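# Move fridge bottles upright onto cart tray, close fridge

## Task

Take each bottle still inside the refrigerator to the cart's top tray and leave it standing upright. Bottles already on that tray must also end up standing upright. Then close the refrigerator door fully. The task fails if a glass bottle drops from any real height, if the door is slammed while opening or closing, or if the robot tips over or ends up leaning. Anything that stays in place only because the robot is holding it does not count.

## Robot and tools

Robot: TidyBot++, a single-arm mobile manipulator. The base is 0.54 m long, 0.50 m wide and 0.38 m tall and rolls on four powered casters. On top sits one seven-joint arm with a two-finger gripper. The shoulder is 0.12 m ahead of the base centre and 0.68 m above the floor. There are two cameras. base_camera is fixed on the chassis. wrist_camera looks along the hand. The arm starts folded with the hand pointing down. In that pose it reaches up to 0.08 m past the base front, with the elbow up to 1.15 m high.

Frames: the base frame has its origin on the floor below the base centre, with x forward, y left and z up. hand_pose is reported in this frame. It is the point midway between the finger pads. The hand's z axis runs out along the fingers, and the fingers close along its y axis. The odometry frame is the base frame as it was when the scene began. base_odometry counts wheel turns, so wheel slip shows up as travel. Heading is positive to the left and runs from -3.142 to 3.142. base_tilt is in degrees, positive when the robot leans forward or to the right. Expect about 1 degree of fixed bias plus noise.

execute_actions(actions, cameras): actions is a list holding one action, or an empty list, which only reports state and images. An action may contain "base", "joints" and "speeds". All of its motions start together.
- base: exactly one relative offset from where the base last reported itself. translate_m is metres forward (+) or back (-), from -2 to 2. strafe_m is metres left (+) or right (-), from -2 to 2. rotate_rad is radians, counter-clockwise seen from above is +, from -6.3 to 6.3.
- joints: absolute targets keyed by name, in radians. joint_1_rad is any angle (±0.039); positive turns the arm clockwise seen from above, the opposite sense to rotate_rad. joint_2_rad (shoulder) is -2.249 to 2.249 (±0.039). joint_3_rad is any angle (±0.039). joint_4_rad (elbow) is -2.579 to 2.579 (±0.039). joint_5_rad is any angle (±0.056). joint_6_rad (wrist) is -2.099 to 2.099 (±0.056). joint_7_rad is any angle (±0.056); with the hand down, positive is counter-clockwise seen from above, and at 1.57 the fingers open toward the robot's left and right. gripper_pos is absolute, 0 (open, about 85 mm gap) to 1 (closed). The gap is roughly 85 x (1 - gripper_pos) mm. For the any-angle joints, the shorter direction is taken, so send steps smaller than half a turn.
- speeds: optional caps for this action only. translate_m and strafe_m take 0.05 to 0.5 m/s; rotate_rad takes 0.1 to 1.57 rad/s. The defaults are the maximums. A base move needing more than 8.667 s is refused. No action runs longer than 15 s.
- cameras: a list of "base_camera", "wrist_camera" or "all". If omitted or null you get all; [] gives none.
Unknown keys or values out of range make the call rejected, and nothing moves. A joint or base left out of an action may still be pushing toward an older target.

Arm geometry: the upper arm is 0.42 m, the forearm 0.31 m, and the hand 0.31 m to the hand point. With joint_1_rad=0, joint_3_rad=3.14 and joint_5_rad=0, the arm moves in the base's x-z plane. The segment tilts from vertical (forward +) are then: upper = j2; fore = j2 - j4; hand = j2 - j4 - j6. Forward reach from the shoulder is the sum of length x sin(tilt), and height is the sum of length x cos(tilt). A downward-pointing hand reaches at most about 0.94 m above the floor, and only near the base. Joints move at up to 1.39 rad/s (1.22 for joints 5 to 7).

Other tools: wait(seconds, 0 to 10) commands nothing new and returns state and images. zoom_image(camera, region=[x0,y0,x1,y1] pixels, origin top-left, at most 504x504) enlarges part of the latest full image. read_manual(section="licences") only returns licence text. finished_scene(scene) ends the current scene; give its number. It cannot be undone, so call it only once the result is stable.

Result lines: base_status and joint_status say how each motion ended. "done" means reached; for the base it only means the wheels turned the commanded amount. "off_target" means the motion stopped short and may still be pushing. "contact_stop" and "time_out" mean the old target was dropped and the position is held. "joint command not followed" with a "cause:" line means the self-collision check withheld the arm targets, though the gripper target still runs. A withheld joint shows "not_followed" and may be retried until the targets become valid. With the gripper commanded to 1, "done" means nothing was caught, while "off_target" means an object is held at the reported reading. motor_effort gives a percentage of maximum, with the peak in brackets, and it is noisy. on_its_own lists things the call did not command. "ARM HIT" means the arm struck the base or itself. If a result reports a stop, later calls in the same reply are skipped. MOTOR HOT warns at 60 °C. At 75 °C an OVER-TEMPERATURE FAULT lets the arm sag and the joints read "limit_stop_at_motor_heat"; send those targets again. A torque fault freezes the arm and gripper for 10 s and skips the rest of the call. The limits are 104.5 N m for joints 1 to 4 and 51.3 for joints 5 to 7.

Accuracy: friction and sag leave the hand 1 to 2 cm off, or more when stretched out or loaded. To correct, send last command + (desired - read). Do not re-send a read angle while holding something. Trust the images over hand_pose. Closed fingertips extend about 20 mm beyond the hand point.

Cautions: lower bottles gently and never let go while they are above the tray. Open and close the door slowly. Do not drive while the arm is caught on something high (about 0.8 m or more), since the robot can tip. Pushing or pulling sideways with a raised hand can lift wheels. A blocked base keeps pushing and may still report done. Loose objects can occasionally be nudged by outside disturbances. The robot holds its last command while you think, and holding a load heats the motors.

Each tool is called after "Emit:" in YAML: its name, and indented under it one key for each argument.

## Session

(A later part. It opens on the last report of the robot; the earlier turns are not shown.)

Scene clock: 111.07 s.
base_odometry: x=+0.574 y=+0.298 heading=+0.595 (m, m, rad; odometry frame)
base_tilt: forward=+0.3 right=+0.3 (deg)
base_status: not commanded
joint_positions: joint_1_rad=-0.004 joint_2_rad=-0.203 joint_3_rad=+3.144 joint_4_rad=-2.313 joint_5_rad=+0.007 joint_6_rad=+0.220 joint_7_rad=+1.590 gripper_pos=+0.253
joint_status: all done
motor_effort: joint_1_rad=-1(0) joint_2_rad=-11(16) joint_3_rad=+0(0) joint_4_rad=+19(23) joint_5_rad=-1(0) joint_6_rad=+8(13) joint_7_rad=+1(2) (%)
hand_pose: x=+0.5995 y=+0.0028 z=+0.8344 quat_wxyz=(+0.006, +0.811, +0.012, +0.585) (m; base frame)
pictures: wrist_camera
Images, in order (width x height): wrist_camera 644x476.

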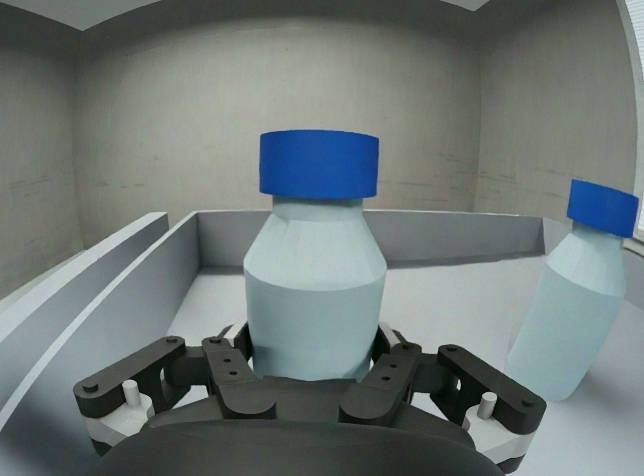

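Contact. Release.

Emit:
execute_actions:
  actions:
    - {"joints":{"joint_2_rad":-0.2,"joint_6_rad":0.21,"gripper_pos":0.05}}
  cameras: ["wrist_camera"]

Emit:
execute_actions:
  actions:
    - {"joints":{"joint_2_rad":-0.5,"joint_4_rad":-2.2,"joint_6_rad":-0.12}}
  cameras: ["wrist_camera"]

Emit:
execute_actions:
  actions:
    - {"base":{"translate_m":-0.25},"joints":{"joint_2_rad":-0.6,"gripper_pos":0}}
  cameras: ["wrist_camera"]

Emit:
execute_actions:
  actions:
    - {"base":{"rotate_rad":1.57}}

Scene clock: 117.57 s.
base_odometry: x=+0.574 y=+0.298 heading=+0.595 (m, m, rad; odometry frame)
base_tilt: forward=+0.2 right=+0.3 (deg)
base_status: not commanded
joint_positions: joint_1_rad=-0.004 joint_2_rad=-0.203 joint_3_rad=+3.144 joint_4_rad=-2.314 joint_5_rad=+0.007 joint_6_rad=+0.220 joint_7_rad=+1.590 gripper_pos=+0.050
joint_status: all done
motor_effort: joint_1_rad=+0(0) joint_2_rad=-13(16) joint_3_rad=+0(0) joint_4_rad=+20(22) joint_5_rad=+0(0) joint_6_rad=+9(11) joint_7_rad=+1(1) (%)
hand_pose: x=+0.5993 y=+0.0028 z=+0.8344 quat_wxyz=(+0.006, +0.811, +0.012, +0.585) (m; base frame)
pictures: wrist_camera
Images, in order (width x height): wrist_camera 644x476.

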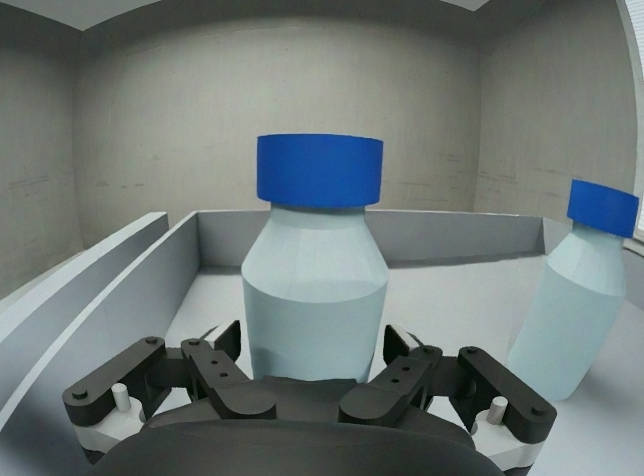

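Scene clock: 118.97 s.
base_odometry: x=+0.574 y=+0.298 heading=+0.595 (m, m, rad; odometry frame)
base_tilt: forward=+0.3 right=+0.3 (deg)
base_status: not commanded
joint_positions: joint_1_rad=-0.004 joint_2_rad=-0.494 joint_3_rad=+3.144 joint_4_rad=-2.216 joint_5_rad=+0.007 joint_6_rad=-0.073 joint_7_rad=+1.590 gripper_pos=+0.050
joint_status: all done
motor_effort: joint_1_rad=+0(0) joint_2_rad=-5(14) joint_3_rad=+0(0) joint_4_rad=+22(23) joint_5_rad=-1(1) joint_6_rad=+9(9) joint_7_rad=+1(1) (%)
hand_pose: x=+0.5339 y=+0.0019 z=+0.9356 quat_wxyz=(+0.007, +0.782, +0.011, +0.623) (m; base frame)
pictures: wrist_camera
Images, in order (width x height): wrist_camera 644x476.

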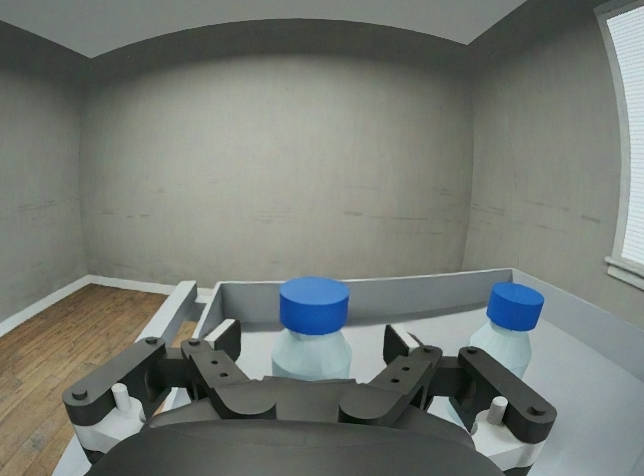

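Scene clock: 120.77 s.
base_odometry: x=+0.367 y=+0.158 heading=+0.595 (m, m, rad; odometry frame)
base_tilt: forward=+0.3 right=+0.4 (deg)
base_status: done
joint_positions: joint_1_rad=-0.004 joint_2_rad=-0.592 joint_3_rad=+3.144 joint_4_rad=-2.215 joint_5_rad=+0.007 joint_6_rad=-0.075 joint_7_rad=+1.590 gripper_pos=+0.000
joint_status: all done
motor_effort: joint_1_rad=+0(1) joint_2_rad=-2(9) joint_3_rad=+0(2) joint_4_rad=+23(23) joint_5_rad=+0(1) joint_6_rad=+10(10) joint_7_rad=+1(1) (%)
hand_pose: x=+0.5070 y=+0.0018 z=+0.9754 quat_wxyz=(+0.008, +0.750, +0.010, +0.661) (m; base frame)
pictures: wrist_camera
Images, in order (width x height): wrist_camera 644x476.

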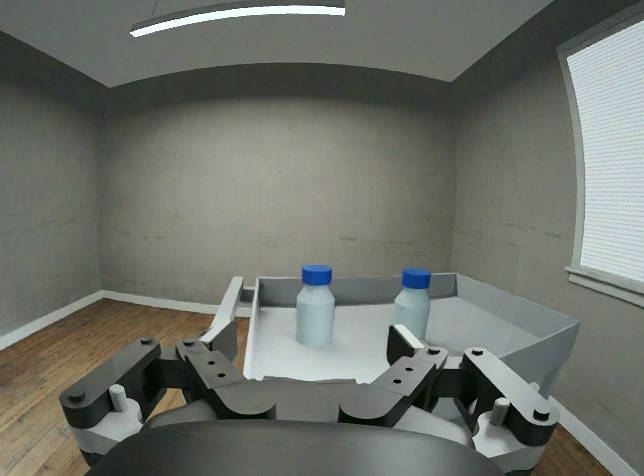

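Scene clock: 123.10 s.
base_odometry: x=+0.367 y=+0.158 heading=+2.164 (m, m, rad; odometry frame)
base_tilt: forward=+0.3 right=+0.3 (deg)
base_status: done
joint_positions: joint_1_rad=-0.004 joint_2_rad=-0.592 joint_3_rad=+3.144 joint_4_rad=-2.214 joint_5_rad=+0.007 joint_6_rad=-0.075 joint_7_rad=+1.590 gripper_pos=+0.000
joint_status: not commanded
motor_effort: joint_1_rad=+0(1) joint_2_rad=-2(3) joint_3_rad=+0(2) joint_4_rad=+22(23) joint_5_rad=+0(1) joint_6_rad=+9(9) joint_7_rad=+1(1) (%)
hand_pose: x=+0.5070 y=+0.0014 z=+0.9754 quat_wxyz=(+0.008, +0.750, +0.010, +0.661) (m; base frame)
pictures: base_camera, wrist_camera
Images, in order (width x height): base_camera 644x364, wrist_camera 644x476.

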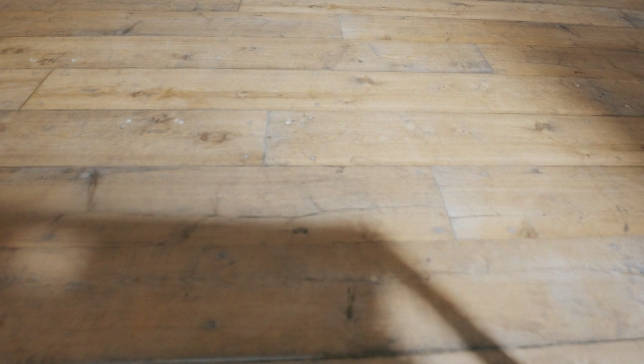

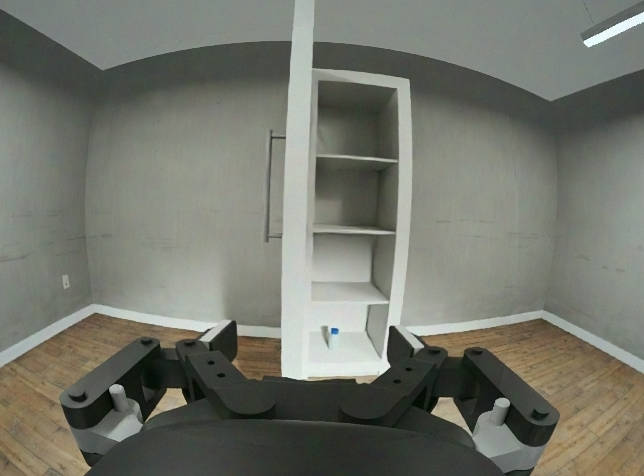

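Emit:
execute_actions:
  actions:
    - {"base":{"translate_m":0.5},"joints":{"joint_2_rad":0.3,"joint_4_rad":-2.0,"joint_6_rad":0.2}}
  cameras: []

Emit:
execute_actions:
  actions:
    - {"base":{"strafe_m":-0.27},"joints":{"joint_2_rad":1.6,"joint_4_rad":-1.4,"joint_6_rad":1.08}}

Scene clock: 139.23 s.
TORQUE WARNING: joint_4_rad reached its warning level (56.7 N m).
base_odometry: x=+0.087 y=+0.571 heading=+2.164 (m, m, rad; odometry frame)
base_tilt: forward=+0.3 right=+0.3 (deg)
base_status: done
joint_positions: joint_1_rad=-0.005 joint_2_rad=+0.257 joint_3_rad=+3.137 joint_4_rad=-2.207 joint_5_rad=+0.010 joint_6_rad=+0.031 joint_7_rad=+1.592 gripper_pos=+0.000
joint_status: joint_2_rad off_target (ended at +0.257, target +0.300); joint_4_rad off_target (ended at -2.207, target -2.000); joint_6_rad off_target (ended at +0.031, target +0.200)
motor_effort: joint_1_rad=+1(3) joint_2_rad=-20(29) joint_3_rad=+2(6) joint_4_rad=+52(60) joint_5_rad=-6(7) joint_6_rad=+36(38) joint_7_rad=-3(4) (%)
hand_pose: x=+0.6253 y=+0.0061 z=+0.6072 quat_wxyz=(+0.003, +0.938, +0.019, +0.347) (m; base frame)
pictures: none
No camera images: the call's "cameras" was empty. Leave "cameras" out to get every camera's image.

Scene clock: 142.07 s.
TORQUE WARNING: joint_4_rad reached its warning level (56.7 N m).
base_odometry: x=+0.311 y=+0.722 heading=+2.164 (m, m, rad; odometry frame)
base_tilt: forward=+0.3 right=+0.3 (deg)
base_status: done
joint_positions: joint_1_rad=-0.005 joint_2_rad=+1.603 joint_3_rad=+3.153 joint_4_rad=-1.418 joint_5_rad=+0.003 joint_6_rad=+1.033 joint_7_rad=+1.608 gripper_pos=+0.000
joint_status: all done
motor_effort: joint_1_rad=+0(25) joint_2_rad=-46(49) joint_3_rad=-1(16) joint_4_rad=+7(66) joint_5_rad=-1(9) joint_6_rad=+9(43) joint_7_rad=+1(7) (%)
hand_pose: x=+0.8622 y=+0.0006 z=+0.2300 quat_wxyz=(+0.013, +0.838, +0.022, +0.545) (m; base frame)
pictures: base_camera, wrist_camera
Images, in order (width x height): base_camera 644x364, wrist_camera 644x476.

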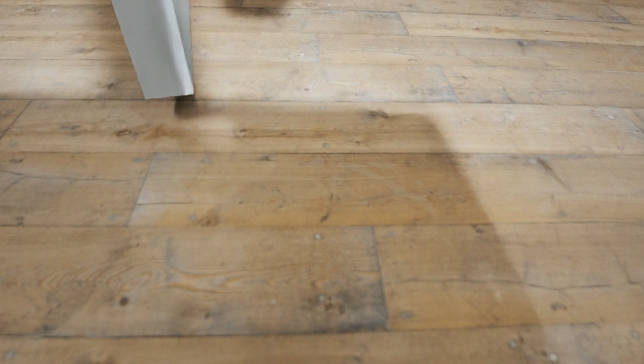

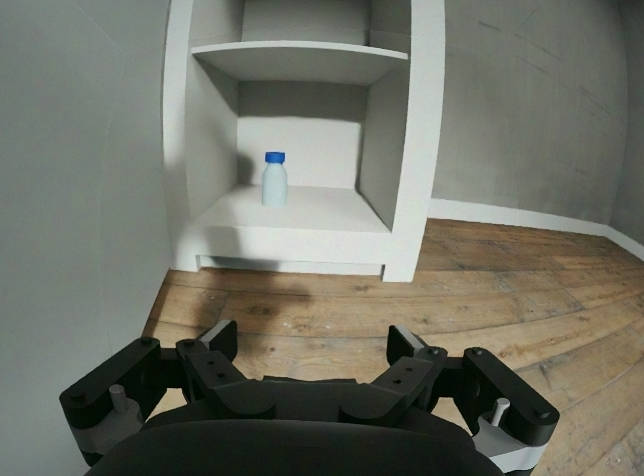

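Emit:
execute_actions:
  actions:
    - {"base":{"strafe_m":-0.08},"joints":{"joint_1_rad":-0.12}}
  cameras: []

Emit:
execute_actions:
  actions:
    - {"base":{"translate_m":0.4},"speeds":{"translate_m":0.25}}

Scene clock: 152.43 s.
base_odometry: x=+0.378 y=+0.767 heading=+2.165 (m, m, rad; odometry frame)
base_tilt: forward=+0.3 right=+0.3 (deg)
base_status: done
joint_positions: joint_1_rad=-0.113 joint_2_rad=+1.603 joint_3_rad=+3.153 joint_4_rad=-1.418 joint_5_rad=+0.003 joint_6_rad=+1.033 joint_7_rad=+1.608 gripper_pos=+0.000
joint_status: all done
motor_effort: joint_1_rad=+0(3) joint_2_rad=-46(46) joint_3_rad=-1(2) joint_4_rad=+7(7) joint_5_rad=-1(1) joint_6_rad=+8(9) joint_7_rad=+1(1) (%)
hand_pose: x=+0.8577 y=+0.0812 z=+0.2300 quat_wxyz=(-0.017, +0.835, +0.068, +0.545) (m; base frame)
pictures: none
No camera images: the call's "cameras" was empty. Leave "cameras" out to get every camera's image.

Scene clock: 154.93 s.
base_odometry: x=+0.154 y=+1.099 heading=+2.164 (m, m, rad; odometry frame)
base_tilt: forward=+0.3 right=+0.3 (deg)
base_status: done
joint_positions: joint_1_rad=-0.114 joint_2_rad=+1.603 joint_3_rad=+3.153 joint_4_rad=-1.412 joint_5_rad=+0.003 joint_6_rad=+1.034 joint_7_rad=+1.608 gripper_pos=+0.000
joint_status: not commanded
motor_effort: joint_1_rad=+0(1) joint_2_rad=-46(48) joint_3_rad=-1(1) joint_4_rad=+7(9) joint_5_rad=-1(1) joint_6_rad=+9(9) joint_7_rad=+1(0) (%)
hand_pose: x=+0.8600 y=+0.0818 z=+0.2319 quat_wxyz=(-0.017, +0.834, +0.068, +0.548) (m; base frame)
pictures: base_camera, wrist_camera
Images, in order (width x height): base_camera 644x364, wrist_camera 644x476.

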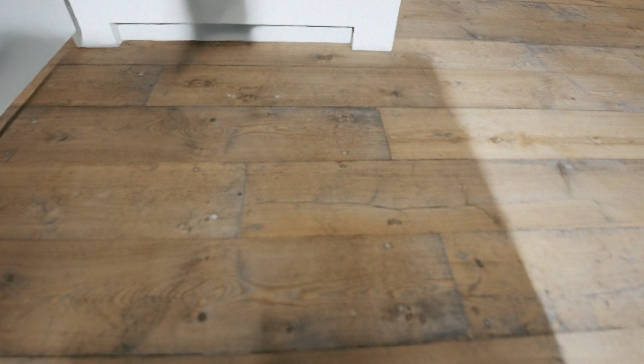

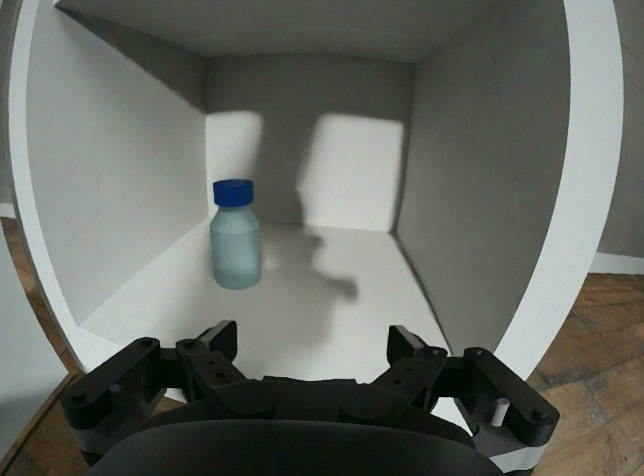

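Emit:
execute_actions:
  actions:
    - {"base":{"translate_m":0.12},"speeds":{"translate_m":0.1},"joints":{"joint_1_rad":-0.28}}

Scene clock: 165.43 s.
base_odometry: x=+0.087 y=+1.199 heading=+2.163 (m, m, rad; odometry frame)
base_tilt: forward=+0.4 right=+0.4 (deg)
base_status: done
joint_positions: joint_1_rad=-0.282 joint_2_rad=+1.603 joint_3_rad=+3.148 joint_4_rad=-1.410 joint_5_rad=+0.003 joint_6_rad=+1.034 joint_7_rad=+1.608 gripper_pos=+0.000
joint_status: all done
motor_effort: joint_1_rad=-1(4) joint_2_rad=-46(48) joint_3_rad=-1(2) joint_4_rad=+7(9) joint_5_rad=-1(1) joint_6_rad=+9(9) joint_7_rad=+1(1) (%)
hand_pose: x=+0.8360 y=+0.2071 z=+0.2325 quat_wxyz=(-0.065, +0.825, +0.136, +0.545) (m; base frame)
pictures: base_camera, wrist_camera
Images, in order (width x height): base_camera 644x364, wrist_camera 644x476.

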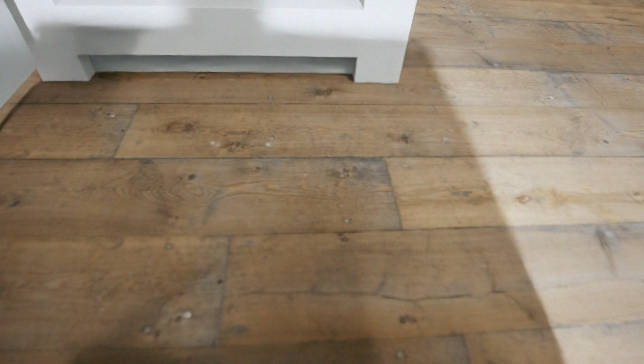

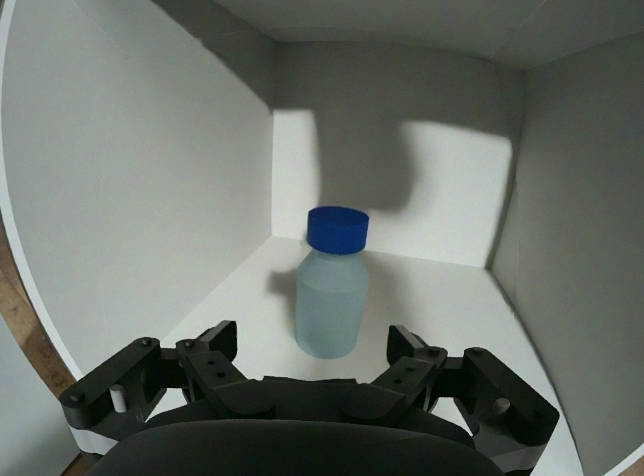

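Emit:
execute_actions:
  actions:
    - {"base":{"translate_m":0.05},"speeds":{"translate_m":0.08},"joints":{"joint_1_rad":-0.3,"joint_2_rad":1.67,"joint_6_rad":1.11}}
  cameras: ["wrist_camera"]

Scene clock: 174.43 s.
base_odometry: x=+0.059 y=+1.240 heading=+2.163 (m, m, rad; odometry frame)
base_tilt: forward=+0.3 right=+0.3 (deg)
base_status: done
joint_positions: joint_1_rad=-0.290 joint_2_rad=+1.663 joint_3_rad=+3.148 joint_4_rad=-1.407 joint_5_rad=+0.003 joint_6_rad=+1.063 joint_7_rad=+1.608 gripper_pos=+0.000
joint_status: all done
motor_effort: joint_1_rad=+0(4) joint_2_rad=-44(47) joint_3_rad=-1(3) joint_4_rad=+6(9) joint_5_rad=-2(0) joint_6_rad=+8(10) joint_7_rad=+1(1) (%)
hand_pose: x=+0.8125 y=+0.2066 z=+0.1981 quat_wxyz=(-0.066, +0.831, +0.141, +0.533) (m; base frame)
pictures: wrist_camera
Images, in order (width x height): wrist_camera 644x476.

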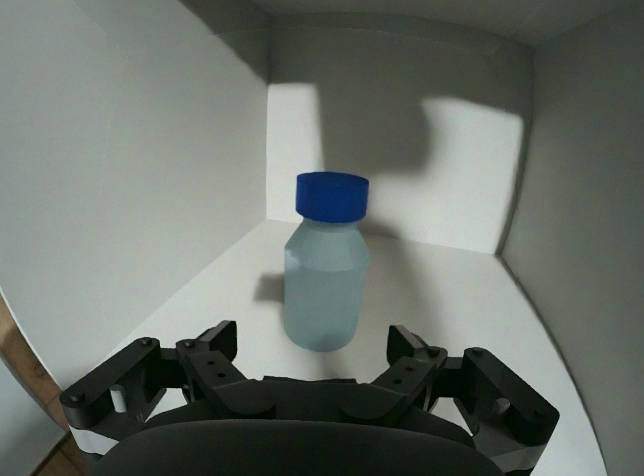

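Emit:
execute_actions:
  actions:
    - {"base":{"translate_m":0.075},"speeds":{"translate_m":0.08},"joints":{"joint_1_rad":-0.32,"joint_2_rad":1.69}}
  cameras: ["wrist_camera"]

Scene clock: 180.63 s.
base_odometry: x=+0.018 y=+1.303 heading=+2.162 (m, m, rad; odometry frame)
base_tilt: forward=+0.3 right=+0.2 (deg)
base_status: done
joint_positions: joint_1_rad=-0.313 joint_2_rad=+1.677 joint_3_rad=+3.148 joint_4_rad=-1.407 joint_5_rad=+0.003 joint_6_rad=+1.064 joint_7_rad=+1.608 gripper_pos=+0.000
joint_status: all done
motor_effort: joint_1_rad=+0(2) joint_2_rad=-45(47) joint_3_rad=-1(2) joint_4_rad=+6(7) joint_5_rad=-1(1) joint_6_rad=+9(9) joint_7_rad=+0(0) (%)
hand_pose: x=+0.8011 y=+0.2201 z=+0.1879 quat_wxyz=(-0.071, +0.833, +0.151, +0.527) (m; base frame)
pictures: wrist_camera
Images, in order (width x height): wrist_camera 644x476.

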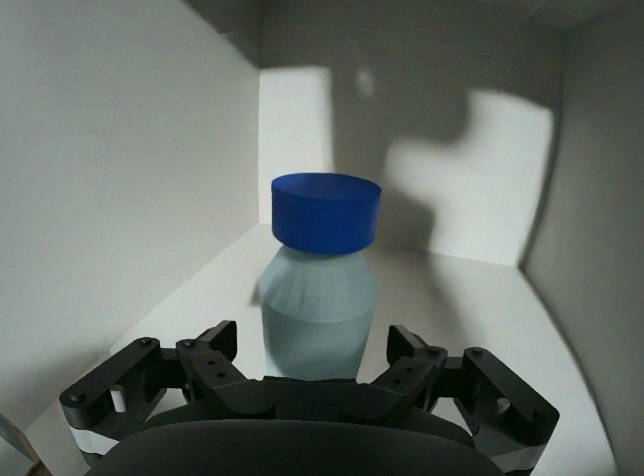

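Emit:
execute_actions:
  actions:
    - {"base":{"translate_m":0.03},"speeds":{"translate_m":0.05},"joints":{"joint_2_rad":1.71,"joint_1_rad":-0.33}}
  cameras: ["wrist_camera"]

Scene clock: 184.30 s.
base_odometry: x=+0.001 y=+1.328 heading=+2.162 (m, m, rad; odometry frame)
base_tilt: forward=+0.3 right=+0.3 (deg)
base_status: done
joint_positions: joint_1_rad=-0.320 joint_2_rad=+1.695 joint_3_rad=+3.148 joint_4_rad=-1.407 joint_5_rad=+0.003 joint_6_rad=+1.064 joint_7_rad=+1.608 gripper_pos=+0.000
joint_status: all done
motor_effort: joint_1_rad=+0(2) joint_2_rad=-44(46) joint_3_rad=-1(1) joint_4_rad=+6(7) joint_5_rad=+0(0) joint_6_rad=+9(9) joint_7_rad=+0(1) (%)
hand_pose: x=+0.7908 y=+0.2223 z=+0.1750 quat_wxyz=(-0.072, +0.838, +0.155, +0.519) (m; base frame)
pictures: wrist_camera
Images, in order (width x height): wrist_camera 644x476.

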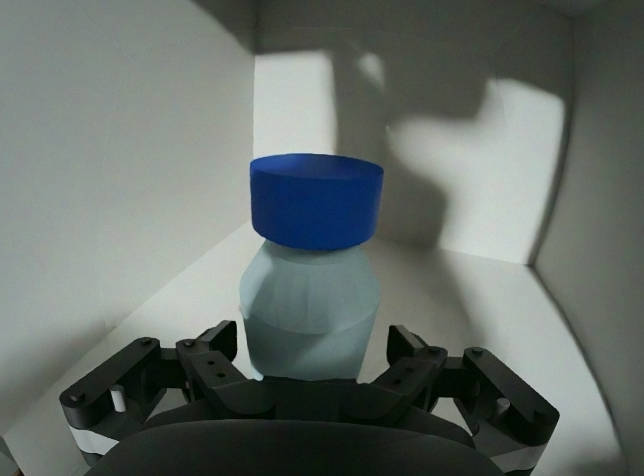

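Emit:
execute_actions:
  actions:
    - {"joints":{"gripper_pos":1}}
  cameras: ["wrist_camera"]

Emit:
execute_actions:
  actions:
    - {"joints":{"joint_2_rad":1.62}}
  cameras: ["wrist_camera"]

Scene clock: 188.10 s.
base_odometry: x=+0.001 y=+1.328 heading=+2.162 (m, m, rad; odometry frame)
base_tilt: forward=+0.3 right=+0.3 (deg)
base_status: not commanded
joint_positions: joint_1_rad=-0.322 joint_2_rad=+1.696 joint_3_rad=+3.148 joint_4_rad=-1.407 joint_5_rad=+0.003 joint_6_rad=+1.069 joint_7_rad=+1.608 gripper_pos=+0.264
joint_status: gripper_pos off_target (ended at +0.264, target +1.000)
motor_effort: joint_1_rad=-1(2) joint_2_rad=-43(46) joint_3_rad=-1(2) joint_4_rad=+5(7) joint_5_rad=+0(3) joint_6_rad=+8(10) joint_7_rad=+1(1) (%)
hand_pose: x=+0.7910 y=+0.2234 z=+0.1761 quat_wxyz=(-0.073, +0.836, +0.155, +0.521) (m; base frame)
pictures: wrist_camera
Images, in order (width x height): wrist_camera 644x476.

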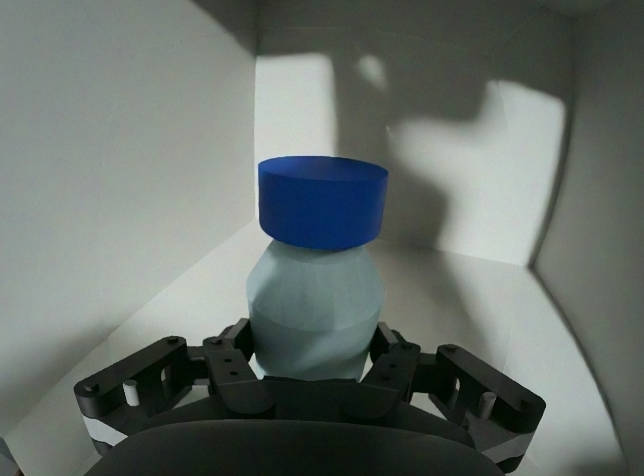

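Scene clock: 189.17 s.
base_odometry: x=+0.001 y=+1.328 heading=+2.162 (m, m, rad; odometry frame)
base_tilt: forward=+0.3 right=+0.3 (deg)
base_status: not commanded
joint_positions: joint_1_rad=-0.322 joint_2_rad=+1.664 joint_3_rad=+3.148 joint_4_rad=-1.408 joint_5_rad=+0.003 joint_6_rad=+1.069 joint_7_rad=+1.608 gripper_pos=+0.264
joint_status: joint_2_rad off_target (ended at +1.664, target +1.620)
motor_effort: joint_1_rad=+0(1) joint_2_rad=-50(51) joint_3_rad=-1(1) joint_4_rad=+9(9) joint_5_rad=-1(0) joint_6_rad=+12(13) joint_7_rad=+1(1) (%)
hand_pose: x=+0.8056 y=+0.2283 z=+0.1986 quat_wxyz=(-0.075, +0.828, +0.154, +0.534) (m; base frame)
pictures: wrist_camera
Images, in order (width x height): wrist_camera 644x476.

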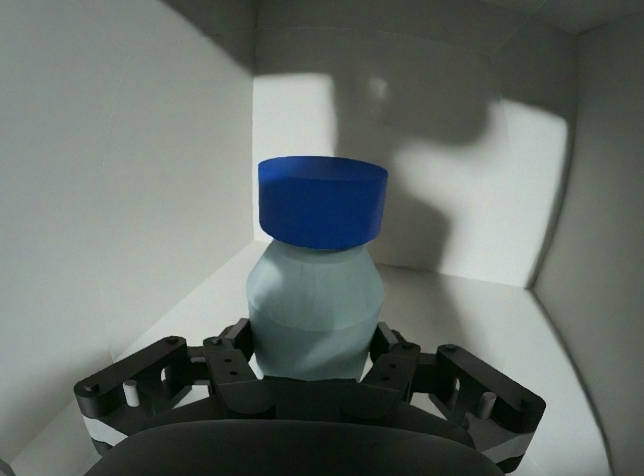

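Emit:
execute_actions:
  actions:
    - {"base":{"translate_m":-0.25},"speeds":{"translate_m":0.15},"joints":{"joint_1_rad":-0.25}}
  cameras: []

Emit:
execute_actions:
  actions:
    - {"base":{"strafe_m":-0.03},"joints":{"joint_1_rad":0.0}}
  cameras: []

Emit:
execute_actions:
  actions:
    - {"base":{"translate_m":-0.5},"speeds":{"translate_m":0.3},"joints":{"joint_2_rad":0.8,"joint_4_rad":-1.2,"joint_6_rad":0.1}}
  cameras: []

Emit:
execute_actions:
  actions:
    - {"base":{"strafe_m":0.2},"joints":{"joint_2_rad":-0.4,"joint_4_rad":-1.7,"joint_6_rad":-0.6,"joint_1_rad":0.3}}

Scene clock: 196.83 s.
base_odometry: x=+0.141 y=+1.121 heading=+2.161 (m, m, rad; odometry frame)
base_tilt: forward=+0.4 right=+0.3 (deg)
base_status: done
joint_positions: joint_1_rad=-0.249 joint_2_rad=+1.661 joint_3_rad=+3.149 joint_4_rad=-1.408 joint_5_rad=+0.003 joint_6_rad=+1.069 joint_7_rad=+1.608 gripper_pos=+0.264
joint_status: all done
motor_effort: joint_1_rad=+0(4) joint_2_rad=-50(52) joint_3_rad=-1(3) joint_4_rad=+9(11) joint_5_rad=-1(0) joint_6_rad=+13(12) joint_7_rad=+1(0) (%)
hand_pose: x=+0.8215 y=+0.1780 z=+0.2005 quat_wxyz=(-0.055, +0.832, +0.124, +0.537) (m; base frame)
pictures: none
No camera images: the call's "cameras" was empty. Leave "cameras" out to get every camera's image.

Scene clock: 198.37 s.
base_odometry: x=+0.166 y=+1.137 heading=+2.161 (m, m, rad; odometry frame)
base_tilt: forward=+0.3 right=+0.4 (deg)
base_status: done
joint_positions: joint_1_rad=+0.001 joint_2_rad=+1.661 joint_3_rad=+3.151 joint_4_rad=-1.408 joint_5_rad=+0.003 joint_6_rad=+1.069 joint_7_rad=+1.608 gripper_pos=+0.264
joint_status: all done
motor_effort: joint_1_rad=+0(5) joint_2_rad=-50(51) joint_3_rad=-1(3) joint_4_rad=+9(9) joint_5_rad=-1(2) joint_6_rad=+12(12) joint_7_rad=+0(1) (%)
hand_pose: x=+0.8437 y=-0.0024 z=+0.2005 quat_wxyz=(+0.013, +0.841, +0.019, +0.540) (m; base frame)
pictures: none
No camera images: the call's "cameras" was empty. Leave "cameras" out to get every camera's image.

Scene clock: 201.03 s.
base_odometry: x=+0.444 y=+0.722 heading=+2.161 (m, m, rad; odometry frame)
base_tilt: forward=+0.3 right=+0.3 (deg)
base_status: done
joint_positions: joint_1_rad=+0.001 joint_2_rad=+0.832 joint_3_rad=+3.151 joint_4_rad=-1.234 joint_5_rad=+0.003 joint_6_rad=+0.118 joint_7_rad=+1.608 gripper_pos=+0.264
joint_status: all done
motor_effort: joint_1_rad=+0(1) joint_2_rad=-55(60) joint_3_rad=-1(2) joint_4_rad=+25(26) joint_5_rad=-1(2) joint_6_rad=+13(14) joint_7_rad=+1(1) (%)
hand_pose: x=+0.9963 y=-0.0048 z=+0.7013 quat_wxyz=(+0.016, +0.827, +0.016, +0.562) (m; base frame)
pictures: none
No camera images: the call's "cameras" was empty. Leave "cameras" out to get every camera's image.

Scene clock: 203.50 s.
base_odometry: x=+0.278 y=+0.610 heading=+2.161 (m, m, rad; odometry frame)
base_tilt: forward=+0.2 right=+0.3 (deg)
base_status: done
joint_positions: joint_1_rad=+0.288 joint_2_rad=-0.371 joint_3_rad=+3.150 joint_4_rad=-1.706 joint_5_rad=+0.003 joint_6_rad=-0.581 joint_7_rad=+1.608 gripper_pos=+0.264
joint_status: all done
motor_effort: joint_1_rad=+0(4) joint_2_rad=-12(58) joint_3_rad=+0(3) joint_4_rad=+27(27) joint_5_rad=-1(1) joint_6_rad=+13(13) joint_7_rad=+0(1) (%)
hand_pose: x=+0.5457 y=-0.1300 z=+1.0424 quat_wxyz=(+0.095, +0.811, -0.106, +0.567) (m; base frame)
pictures: base_camera, wrist_camera
Images, in order (width x height): base_camera 644x364, wrist_camera 644x476.

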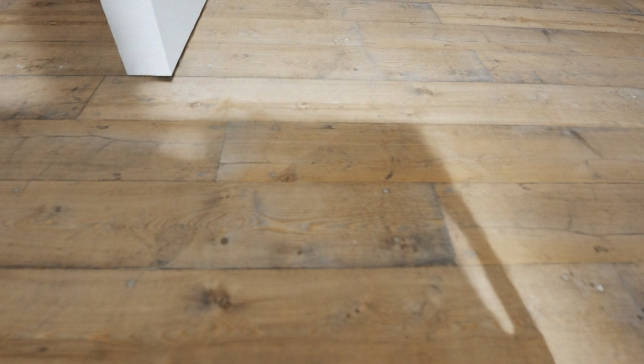

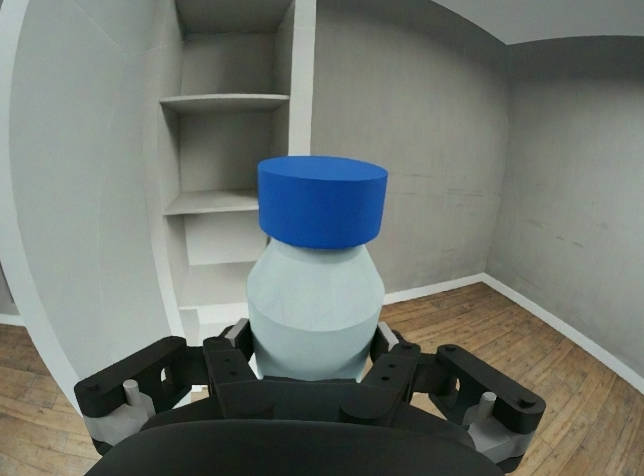

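Emit:
execute_actions:
  actions:
    - {"base":{"rotate_rad":-1.57},"speeds":{"rotate_rad":0.8},"joints":{"joint_1_rad":0,"joint_4_rad":-1.6}}
  cameras: ["base_camera"]

Emit:
execute_actions:
  actions:
    - {"base":{"strafe_m":-0.78},"speeds":{"strafe_m":0.3}}

Scene clock: 211.73 s.
base_odometry: x=+0.278 y=+0.610 heading=+0.592 (m, m, rad; odometry frame)
base_tilt: forward=+0.3 right=+0.3 (deg)
base_status: done
joint_positions: joint_1_rad=+0.008 joint_2_rad=-0.372 joint_3_rad=+3.151 joint_4_rad=-1.641 joint_5_rad=+0.003 joint_6_rad=-0.581 joint_7_rad=+1.608 gripper_pos=+0.264
joint_status: joint_4_rad off_target (ended at -1.641, target -1.600); the others done
motor_effort: joint_1_rad=+0(1) joint_2_rad=-12(14) joint_3_rad=+0(3) joint_4_rad=+27(27) joint_5_rad=-1(0) joint_6_rad=+13(13) joint_7_rad=+1(1) (%)
hand_pose: x=+0.5657 y=-0.0078 z=+1.0811 quat_wxyz=(+0.016, +0.799, +0.008, +0.601) (m; base frame)
pictures: base_camera
Images, in order (width x height): base_camera 644x364.

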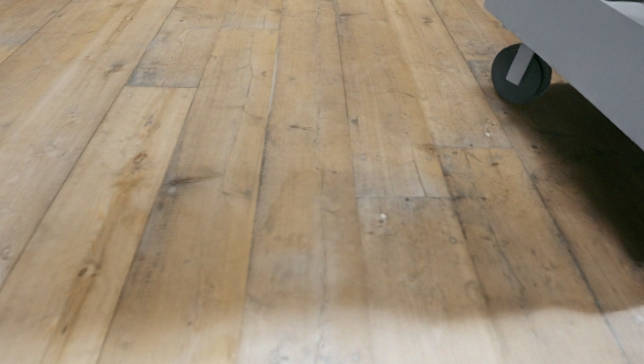

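Scene clock: 215.33 s.
base_odometry: x=+0.712 y=-0.038 heading=+0.591 (m, m, rad; odometry frame)
base_tilt: forward=+0.4 right=+0.4 (deg)
base_status: done
joint_positions: joint_1_rad=+0.007 joint_2_rad=-0.372 joint_3_rad=+3.149 joint_4_rad=-1.641 joint_5_rad=+0.003 joint_6_rad=-0.581 joint_7_rad=+1.608 gripper_pos=+0.264
joint_status: not commanded
motor_effort: joint_1_rad=+0(1) joint_2_rad=-12(14) joint_3_rad=+0(3) joint_4_rad=+27(27) joint_5_rad=-1(1) joint_6_rad=+13(13) joint_7_rad=+0(1) (%)
hand_pose: x=+0.5657 y=-0.0064 z=+1.0810 quat_wxyz=(+0.016, +0.799, +0.009, +0.601) (m; base frame)
pictures: base_camera, wrist_camera
Images, in order (width x height): base_camera 644x364, wrist_camera 644x476.

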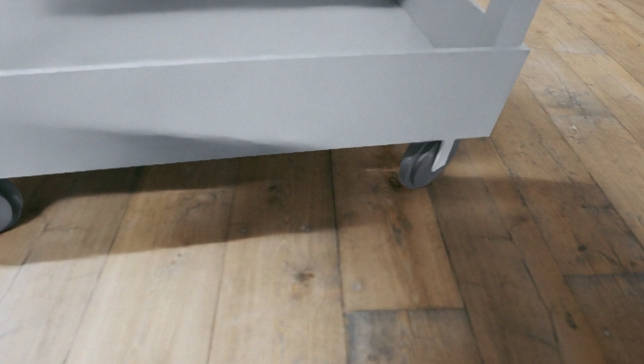

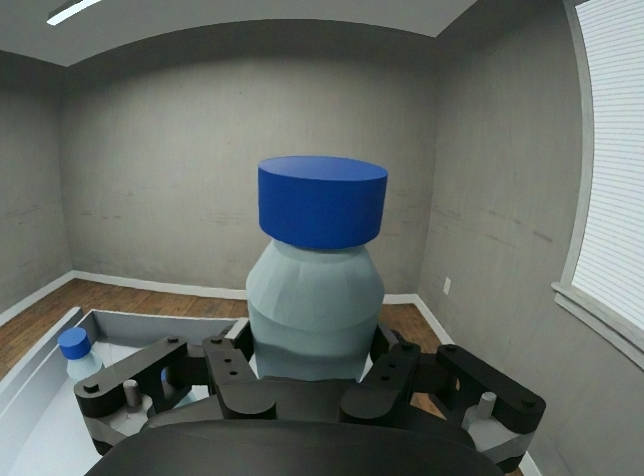

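Emit:
execute_actions:
  actions:
    - {"base":{"translate_m":0.1},"speeds":{"translate_m":0.15},"joints":{"joint_1_rad":0.04}}
  cameras: []

Emit:
execute_actions:
  actions:
    - {"joints":{"joint_2_rad":-0.3,"joint_4_rad":-1.95,"joint_6_rad":-0.27}}

Scene clock: 220.97 s.
base_odometry: x=+0.796 y=+0.018 heading=+0.591 (m, m, rad; odometry frame)
base_tilt: forward=+0.3 right=+0.3 (deg)
base_status: done
joint_positions: joint_1_rad=+0.036 joint_2_rad=-0.376 joint_3_rad=+3.150 joint_4_rad=-1.640 joint_5_rad=+0.003 joint_6_rad=-0.583 joint_7_rad=+1.608 gripper_pos=+0.264
joint_status: all done
motor_effort: joint_1_rad=-1(1) joint_2_rad=-12(15) joint_3_rad=+0(2) joint_4_rad=+27(27) joint_5_rad=-1(1) joint_6_rad=+13(13) joint_7_rad=+1(0) (%)
hand_pose: x=+0.5633 y=-0.0196 z=+1.0831 quat_wxyz=(+0.024, +0.798, -0.003, +0.603) (m; base frame)
pictures: none
No camera images: the call's "cameras" was empty. Leave "cameras" out to get every camera's image.

Scene clock: 222.53 s.
base_odometry: x=+0.796 y=+0.018 heading=+0.591 (m, m, rad; odometry frame)
base_tilt: forward=+0.3 right=+0.3 (deg)
base_status: not commanded
joint_positions: joint_1_rad=+0.036 joint_2_rad=-0.288 joint_3_rad=+3.150 joint_4_rad=-1.965 joint_5_rad=+0.003 joint_6_rad=-0.343 joint_7_rad=+1.608 gripper_pos=+0.264
joint_status: joint_6_rad off_target (ended at -0.343, target -0.270); the others done
motor_effort: joint_1_rad=+0(0) joint_2_rad=-15(17) joint_3_rad=+0(0) joint_4_rad=+27(28) joint_5_rad=+0(1) joint_6_rad=+12(13) joint_7_rad=+1(1) (%)
hand_pose: x=+0.5923 y=-0.0201 z=+0.9167 quat_wxyz=(+0.022, +0.847, -0.002, +0.531) (m; base frame)
pictures: base_camera, wrist_camera
Images, in order (width x height): base_camera 644x364, wrist_camera 644x476.

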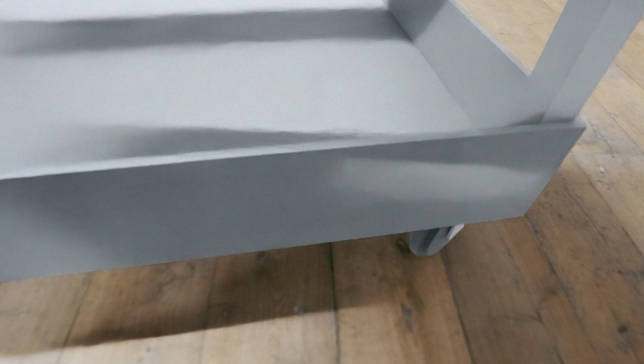

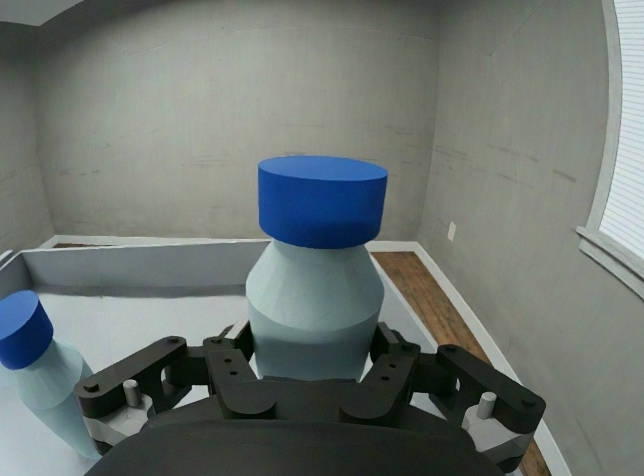

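Emit:
execute_actions:
  actions:
    - {"base":{"strafe_m":0.05},"joints":{"joint_2_rad":-0.27,"joint_4_rad":-2.05,"joint_6_rad":-0.12}}
  cameras: ["wrist_camera"]

Emit:
execute_actions:
  actions:
    - {"joints":{"joint_2_rad":-0.215,"joint_4_rad":-2.14,"joint_6_rad":0.0}}
  cameras: ["wrist_camera"]

Scene clock: 230.77 s.
base_odometry: x=+0.768 y=+0.060 heading=+0.591 (m, m, rad; odometry frame)
base_tilt: forward=+0.2 right=+0.3 (deg)
base_status: done
joint_positions: joint_1_rad=+0.036 joint_2_rad=-0.264 joint_3_rad=+3.146 joint_4_rad=-2.062 joint_5_rad=+0.003 joint_6_rad=-0.193 joint_7_rad=+1.608 gripper_pos=+0.264
joint_status: joint_6_rad off_target (ended at -0.193, target -0.120); the others done
motor_effort: joint_1_rad=+0(2) joint_2_rad=-16(17) joint_3_rad=+0(3) joint_4_rad=+27(28) joint_5_rad=-1(1) joint_6_rad=+12(13) joint_7_rad=+1(0) (%)
hand_pose: x=+0.5994 y=-0.0183 z=+0.8906 quat_wxyz=(+0.022, +0.839, +0.000, +0.544) (m; base frame)
pictures: wrist_camera
Images, in order (width x height): wrist_camera 644x476.

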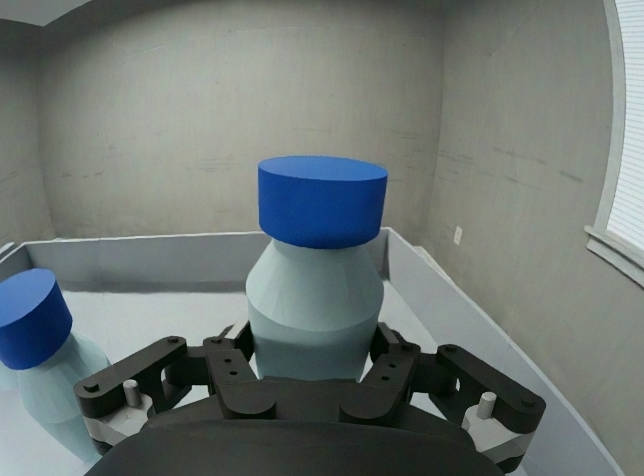

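Scene clock: 231.70 s.
base_odometry: x=+0.768 y=+0.060 heading=+0.591 (m, m, rad; odometry frame)
base_tilt: forward=+0.3 right=+0.3 (deg)
base_status: not commanded
joint_positions: joint_1_rad=+0.036 joint_2_rad=-0.209 joint_3_rad=+3.146 joint_4_rad=-2.151 joint_5_rad=+0.003 joint_6_rad=-0.065 joint_7_rad=+1.608 gripper_pos=+0.264
joint_status: joint_6_rad off_target (ended at -0.065, target +0.000); the others done
motor_effort: joint_1_rad=+0(0) joint_2_rad=-18(19) joint_3_rad=+0(1) joint_4_rad=+26(27) joint_5_rad=-2(1) joint_6_rad=+13(13) joint_7_rad=+1(1) (%)
hand_pose: x=+0.6065 y=-0.0184 z=+0.8481 quat_wxyz=(+0.021, +0.843, +0.000, +0.537) (m; base frame)
pictures: wrist_camera
Images, in order (width x height): wrist_camera 644x476.

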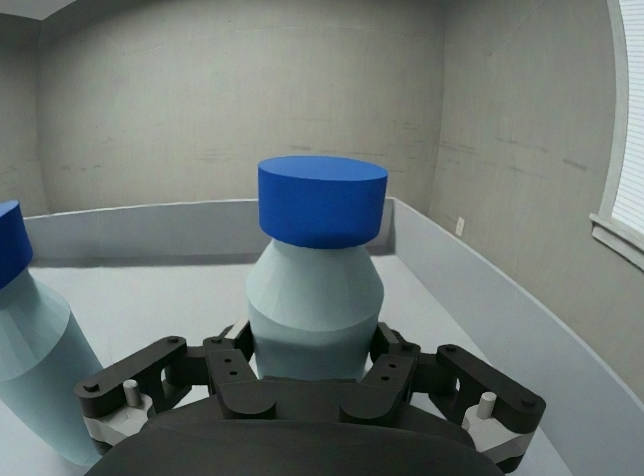

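Emit:
execute_actions:
  actions:
    - {"joints":{"joint_2_rad":-0.18,"joint_4_rad":-2.18,"joint_6_rad":0.03}}
  cameras: ["wrist_camera"]

Scene clock: 234.87 s.
base_odometry: x=+0.768 y=+0.060 heading=+0.591 (m, m, rad; odometry frame)
base_tilt: forward=+0.3 right=+0.3 (deg)
base_status: not commanded
joint_positions: joint_1_rad=+0.036 joint_2_rad=-0.202 joint_3_rad=+3.146 joint_4_rad=-2.166 joint_5_rad=+0.003 joint_6_rad=-0.024 joint_7_rad=+1.608 gripper_pos=+0.264
joint_status: all done
motor_effort: joint_1_rad=+0(0) joint_2_rad=-14(17) joint_3_rad=+0(0) joint_4_rad=+22(25) joint_5_rad=-1(1) joint_6_rad=+10(11) joint_7_rad=+1(1) (%)
hand_pose: x=+0.6091 y=-0.0185 z=+0.8475 quat_wxyz=(+0.022, +0.838, +0.000, +0.545) (m; base frame)
pictures: wrist_camera
Images, in order (width x height): wrist_camera 644x476.

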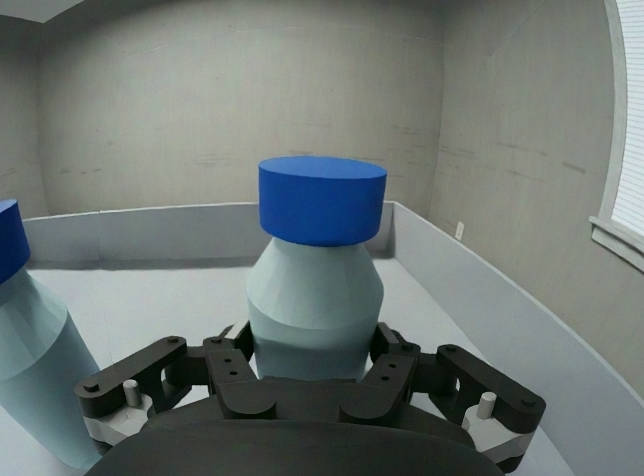

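Emit:
execute_actions:
  actions:
    - {"joints":{"joint_2_rad":-0.2,"joint_6_rad":-0.02,"gripper_pos":0.1}}
  cameras: ["wrist_camera"]

Emit:
execute_actions:
  actions:
    - {"joints":{"joint_2_rad":-0.45,"joint_4_rad":-2.1,"joint_6_rad":-0.27}}
  cameras: ["wrist_camera"]

Emit:
execute_actions:
  actions:
    - {"base":{"translate_m":-0.25},"joints":{"joint_2_rad":-0.6,"joint_1_rad":0}}
  cameras: ["wrist_camera"]

Scene clock: 240.00 s.
base_odometry: x=+0.768 y=+0.060 heading=+0.591 (m, m, rad; odometry frame)
base_tilt: forward=+0.4 right=+0.3 (deg)
base_status: not commanded
joint_positions: joint_1_rad=+0.036 joint_2_rad=-0.203 joint_3_rad=+3.146 joint_4_rad=-2.166 joint_5_rad=+0.003 joint_6_rad=-0.024 joint_7_rad=+1.608 gripper_pos=+0.100
joint_status: all done
motor_effort: joint_1_rad=+0(0) joint_2_rad=-13(15) joint_3_rad=+0(0) joint_4_rad=+21(22) joint_5_rad=-1(1) joint_6_rad=+9(10) joint_7_rad=+0(1) (%)
hand_pose: x=+0.6091 y=-0.0185 z=+0.8475 quat_wxyz=(+0.022, +0.838, +0.000, +0.545) (m; base frame)
pictures: wrist_camera
Images, in order (width x height): wrist_camera 644x476.

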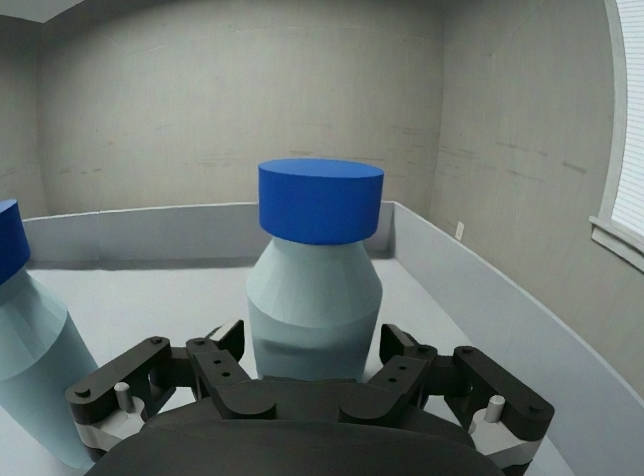

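Scene clock: 241.30 s.
base_odometry: x=+0.768 y=+0.060 heading=+0.591 (m, m, rad; odometry frame)
base_tilt: forward=+0.3 right=+0.3 (deg)
base_status: not commanded
joint_positions: joint_1_rad=+0.036 joint_2_rad=-0.445 joint_3_rad=+3.146 joint_4_rad=-2.115 joint_5_rad=+0.003 joint_6_rad=-0.222 joint_7_rad=+1.608 gripper_pos=+0.100
joint_status: all done
motor_effort: joint_1_rad=+0(0) joint_2_rad=-6(15) joint_3_rad=+0(0) joint_4_rad=+23(22) joint_5_rad=+0(0) joint_6_rad=+9(9) joint_7_rad=+0(1) (%)
hand_pose: x=+0.5457 y=-0.0163 z=+0.9323 quat_wxyz=(+0.023, +0.811, -0.001, +0.585) (m; base frame)
pictures: wrist_camera
Images, in order (width x height): wrist_camera 644x476.

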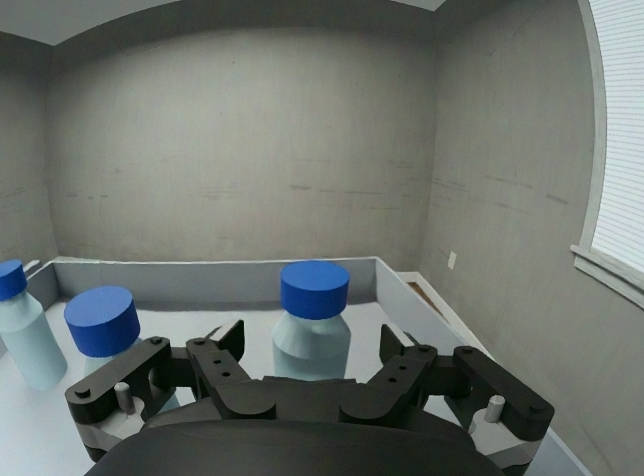

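Scene clock: 243.10 s.
base_odometry: x=+0.560 y=-0.079 heading=+0.590 (m, m, rad; odometry frame)
base_tilt: forward=+0.3 right=+0.3 (deg)
base_status: done
joint_positions: joint_1_rad=+0.012 joint_2_rad=-0.597 joint_3_rad=+3.146 joint_4_rad=-2.114 joint_5_rad=+0.003 joint_6_rad=-0.225 joint_7_rad=+1.608 gripper_pos=+0.100
joint_status: all done
motor_effort: joint_1_rad=+0(1) joint_2_rad=-2(10) joint_3_rad=+0(1) joint_4_rad=+23(23) joint_5_rad=-1(1) joint_6_rad=+9(10) joint_7_rad=+1(1) (%)
hand_pose: x=+0.5030 y=-0.0053 z=+0.9940 quat_wxyz=(+0.017, +0.765, +0.009, +0.644) (m; base frame)
pictures: wrist_camera
Images, in order (width x height): wrist_camera 644x476.

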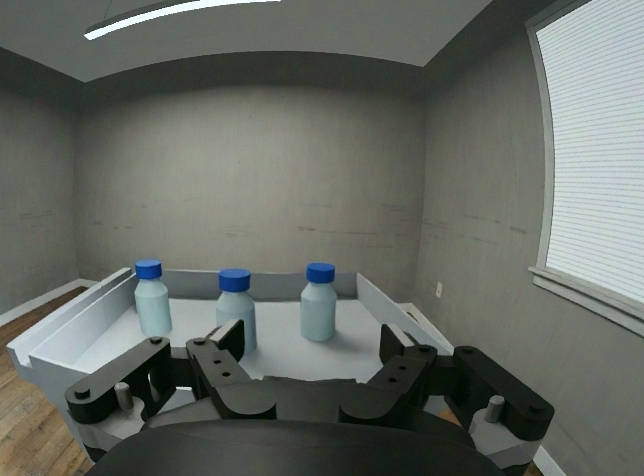

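Emit:
execute_actions:
  actions:
    - {"base":{"translate_m":-0.5},"joints":{"joint_2_rad":-0.55,"joint_4_rad":-2.5,"joint_6_rad":-1.1,"gripper_pos":1}}
  cameras: []

Emit:
execute_actions:
  actions:
    - {"base":{"rotate_rad":1.6}}
  cameras: []

Emit:
execute_actions:
  actions:
    - {"base":{"translate_m":1.1}}

Scene clock: 250.33 s.
base_odometry: x=+0.144 y=-0.357 heading=+0.590 (m, m, rad; odometry frame)
base_tilt: forward=+0.3 right=+0.3 (deg)
base_status: done
joint_positions: joint_1_rad=+0.011 joint_2_rad=-0.563 joint_3_rad=+3.146 joint_4_rad=-2.491 joint_5_rad=+0.003 joint_6_rad=-1.065 joint_7_rad=+1.608 gripper_pos=+0.999
joint_status: all done
motor_effort: joint_1_rad=+0(1) joint_2_rad=+3(5) joint_3_rad=+0(1) joint_4_rad=+17(23) joint_5_rad=+0(1) joint_6_rad=+2(8) joint_7_rad=+1(0) (%)
hand_pose: x=+0.2350 y=-0.0010 z=+0.6198 quat_wxyz=(+0.002, +0.997, +0.012, +0.074) (m; base frame)
pictures: none
No camera images: the call's "cameras" was empty. Leave "cameras" out to get every camera's image.

Scene clock: 252.67 s.
base_odometry: x=+0.144 y=-0.357 heading=+2.189 (m, m, rad; odometry frame)
base_tilt: forward=+0.3 right=+0.3 (deg)
base_status: done
joint_positions: joint_1_rad=+0.010 joint_2_rad=-0.563 joint_3_rad=+3.146 joint_4_rad=-2.491 joint_5_rad=+0.003 joint_6_rad=-1.065 joint_7_rad=+1.608 gripper_pos=+0.999
joint_status: not commanded
motor_effort: joint_1_rad=+0(1) joint_2_rad=+3(3) joint_3_rad=+0(1) joint_4_rad=+17(17) joint_5_rad=-1(1) joint_6_rad=+2(2) joint_7_rad=+1(0) (%)
hand_pose: x=+0.2350 y=-0.0009 z=+0.6198 quat_wxyz=(+0.002, +0.997, +0.012, +0.074) (m; base frame)
pictures: none
No camera images: the call's "cameras" was empty. Leave "cameras" out to get every camera's image.

Scene clock: 256.23 s.
base_odometry: x=-0.495 y=+0.538 heading=+2.190 (m, m, rad; odometry frame)
base_tilt: forward=+0.3 right=+0.3 (deg)
base_status: done
joint_positions: joint_1_rad=+0.010 joint_2_rad=-0.561 joint_3_rad=+3.146 joint_4_rad=-2.491 joint_5_rad=+0.003 joint_6_rad=-1.065 joint_7_rad=+1.608 gripper_pos=+0.999
joint_status: not commanded
motor_effort: joint_1_rad=+0(0) joint_2_rad=+3(6) joint_3_rad=+0(1) joint_4_rad=+17(19) joint_5_rad=+0(1) joint_6_rad=+2(3) joint_7_rad=+0(1) (%)
hand_pose: x=+0.2349 y=-0.0009 z=+0.6195 quat_wxyz=(+0.002, +0.997, +0.012, +0.073) (m; base frame)
pictures: base_camera, wrist_camera
Images, in order (width x height): base_camera 644x364, wrist_camera 644x476.

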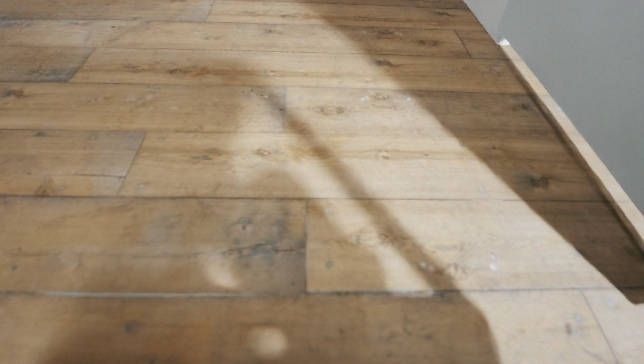

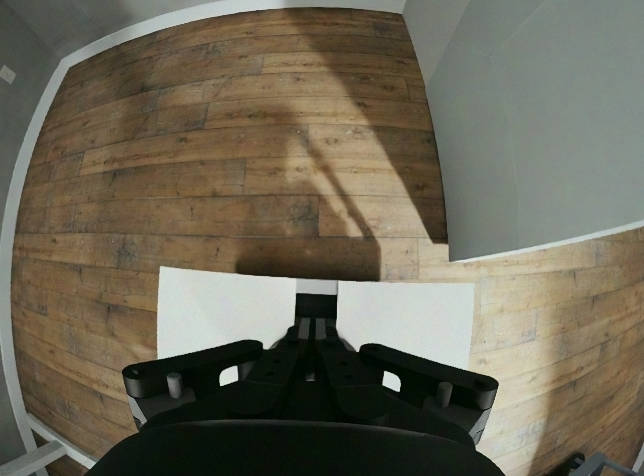

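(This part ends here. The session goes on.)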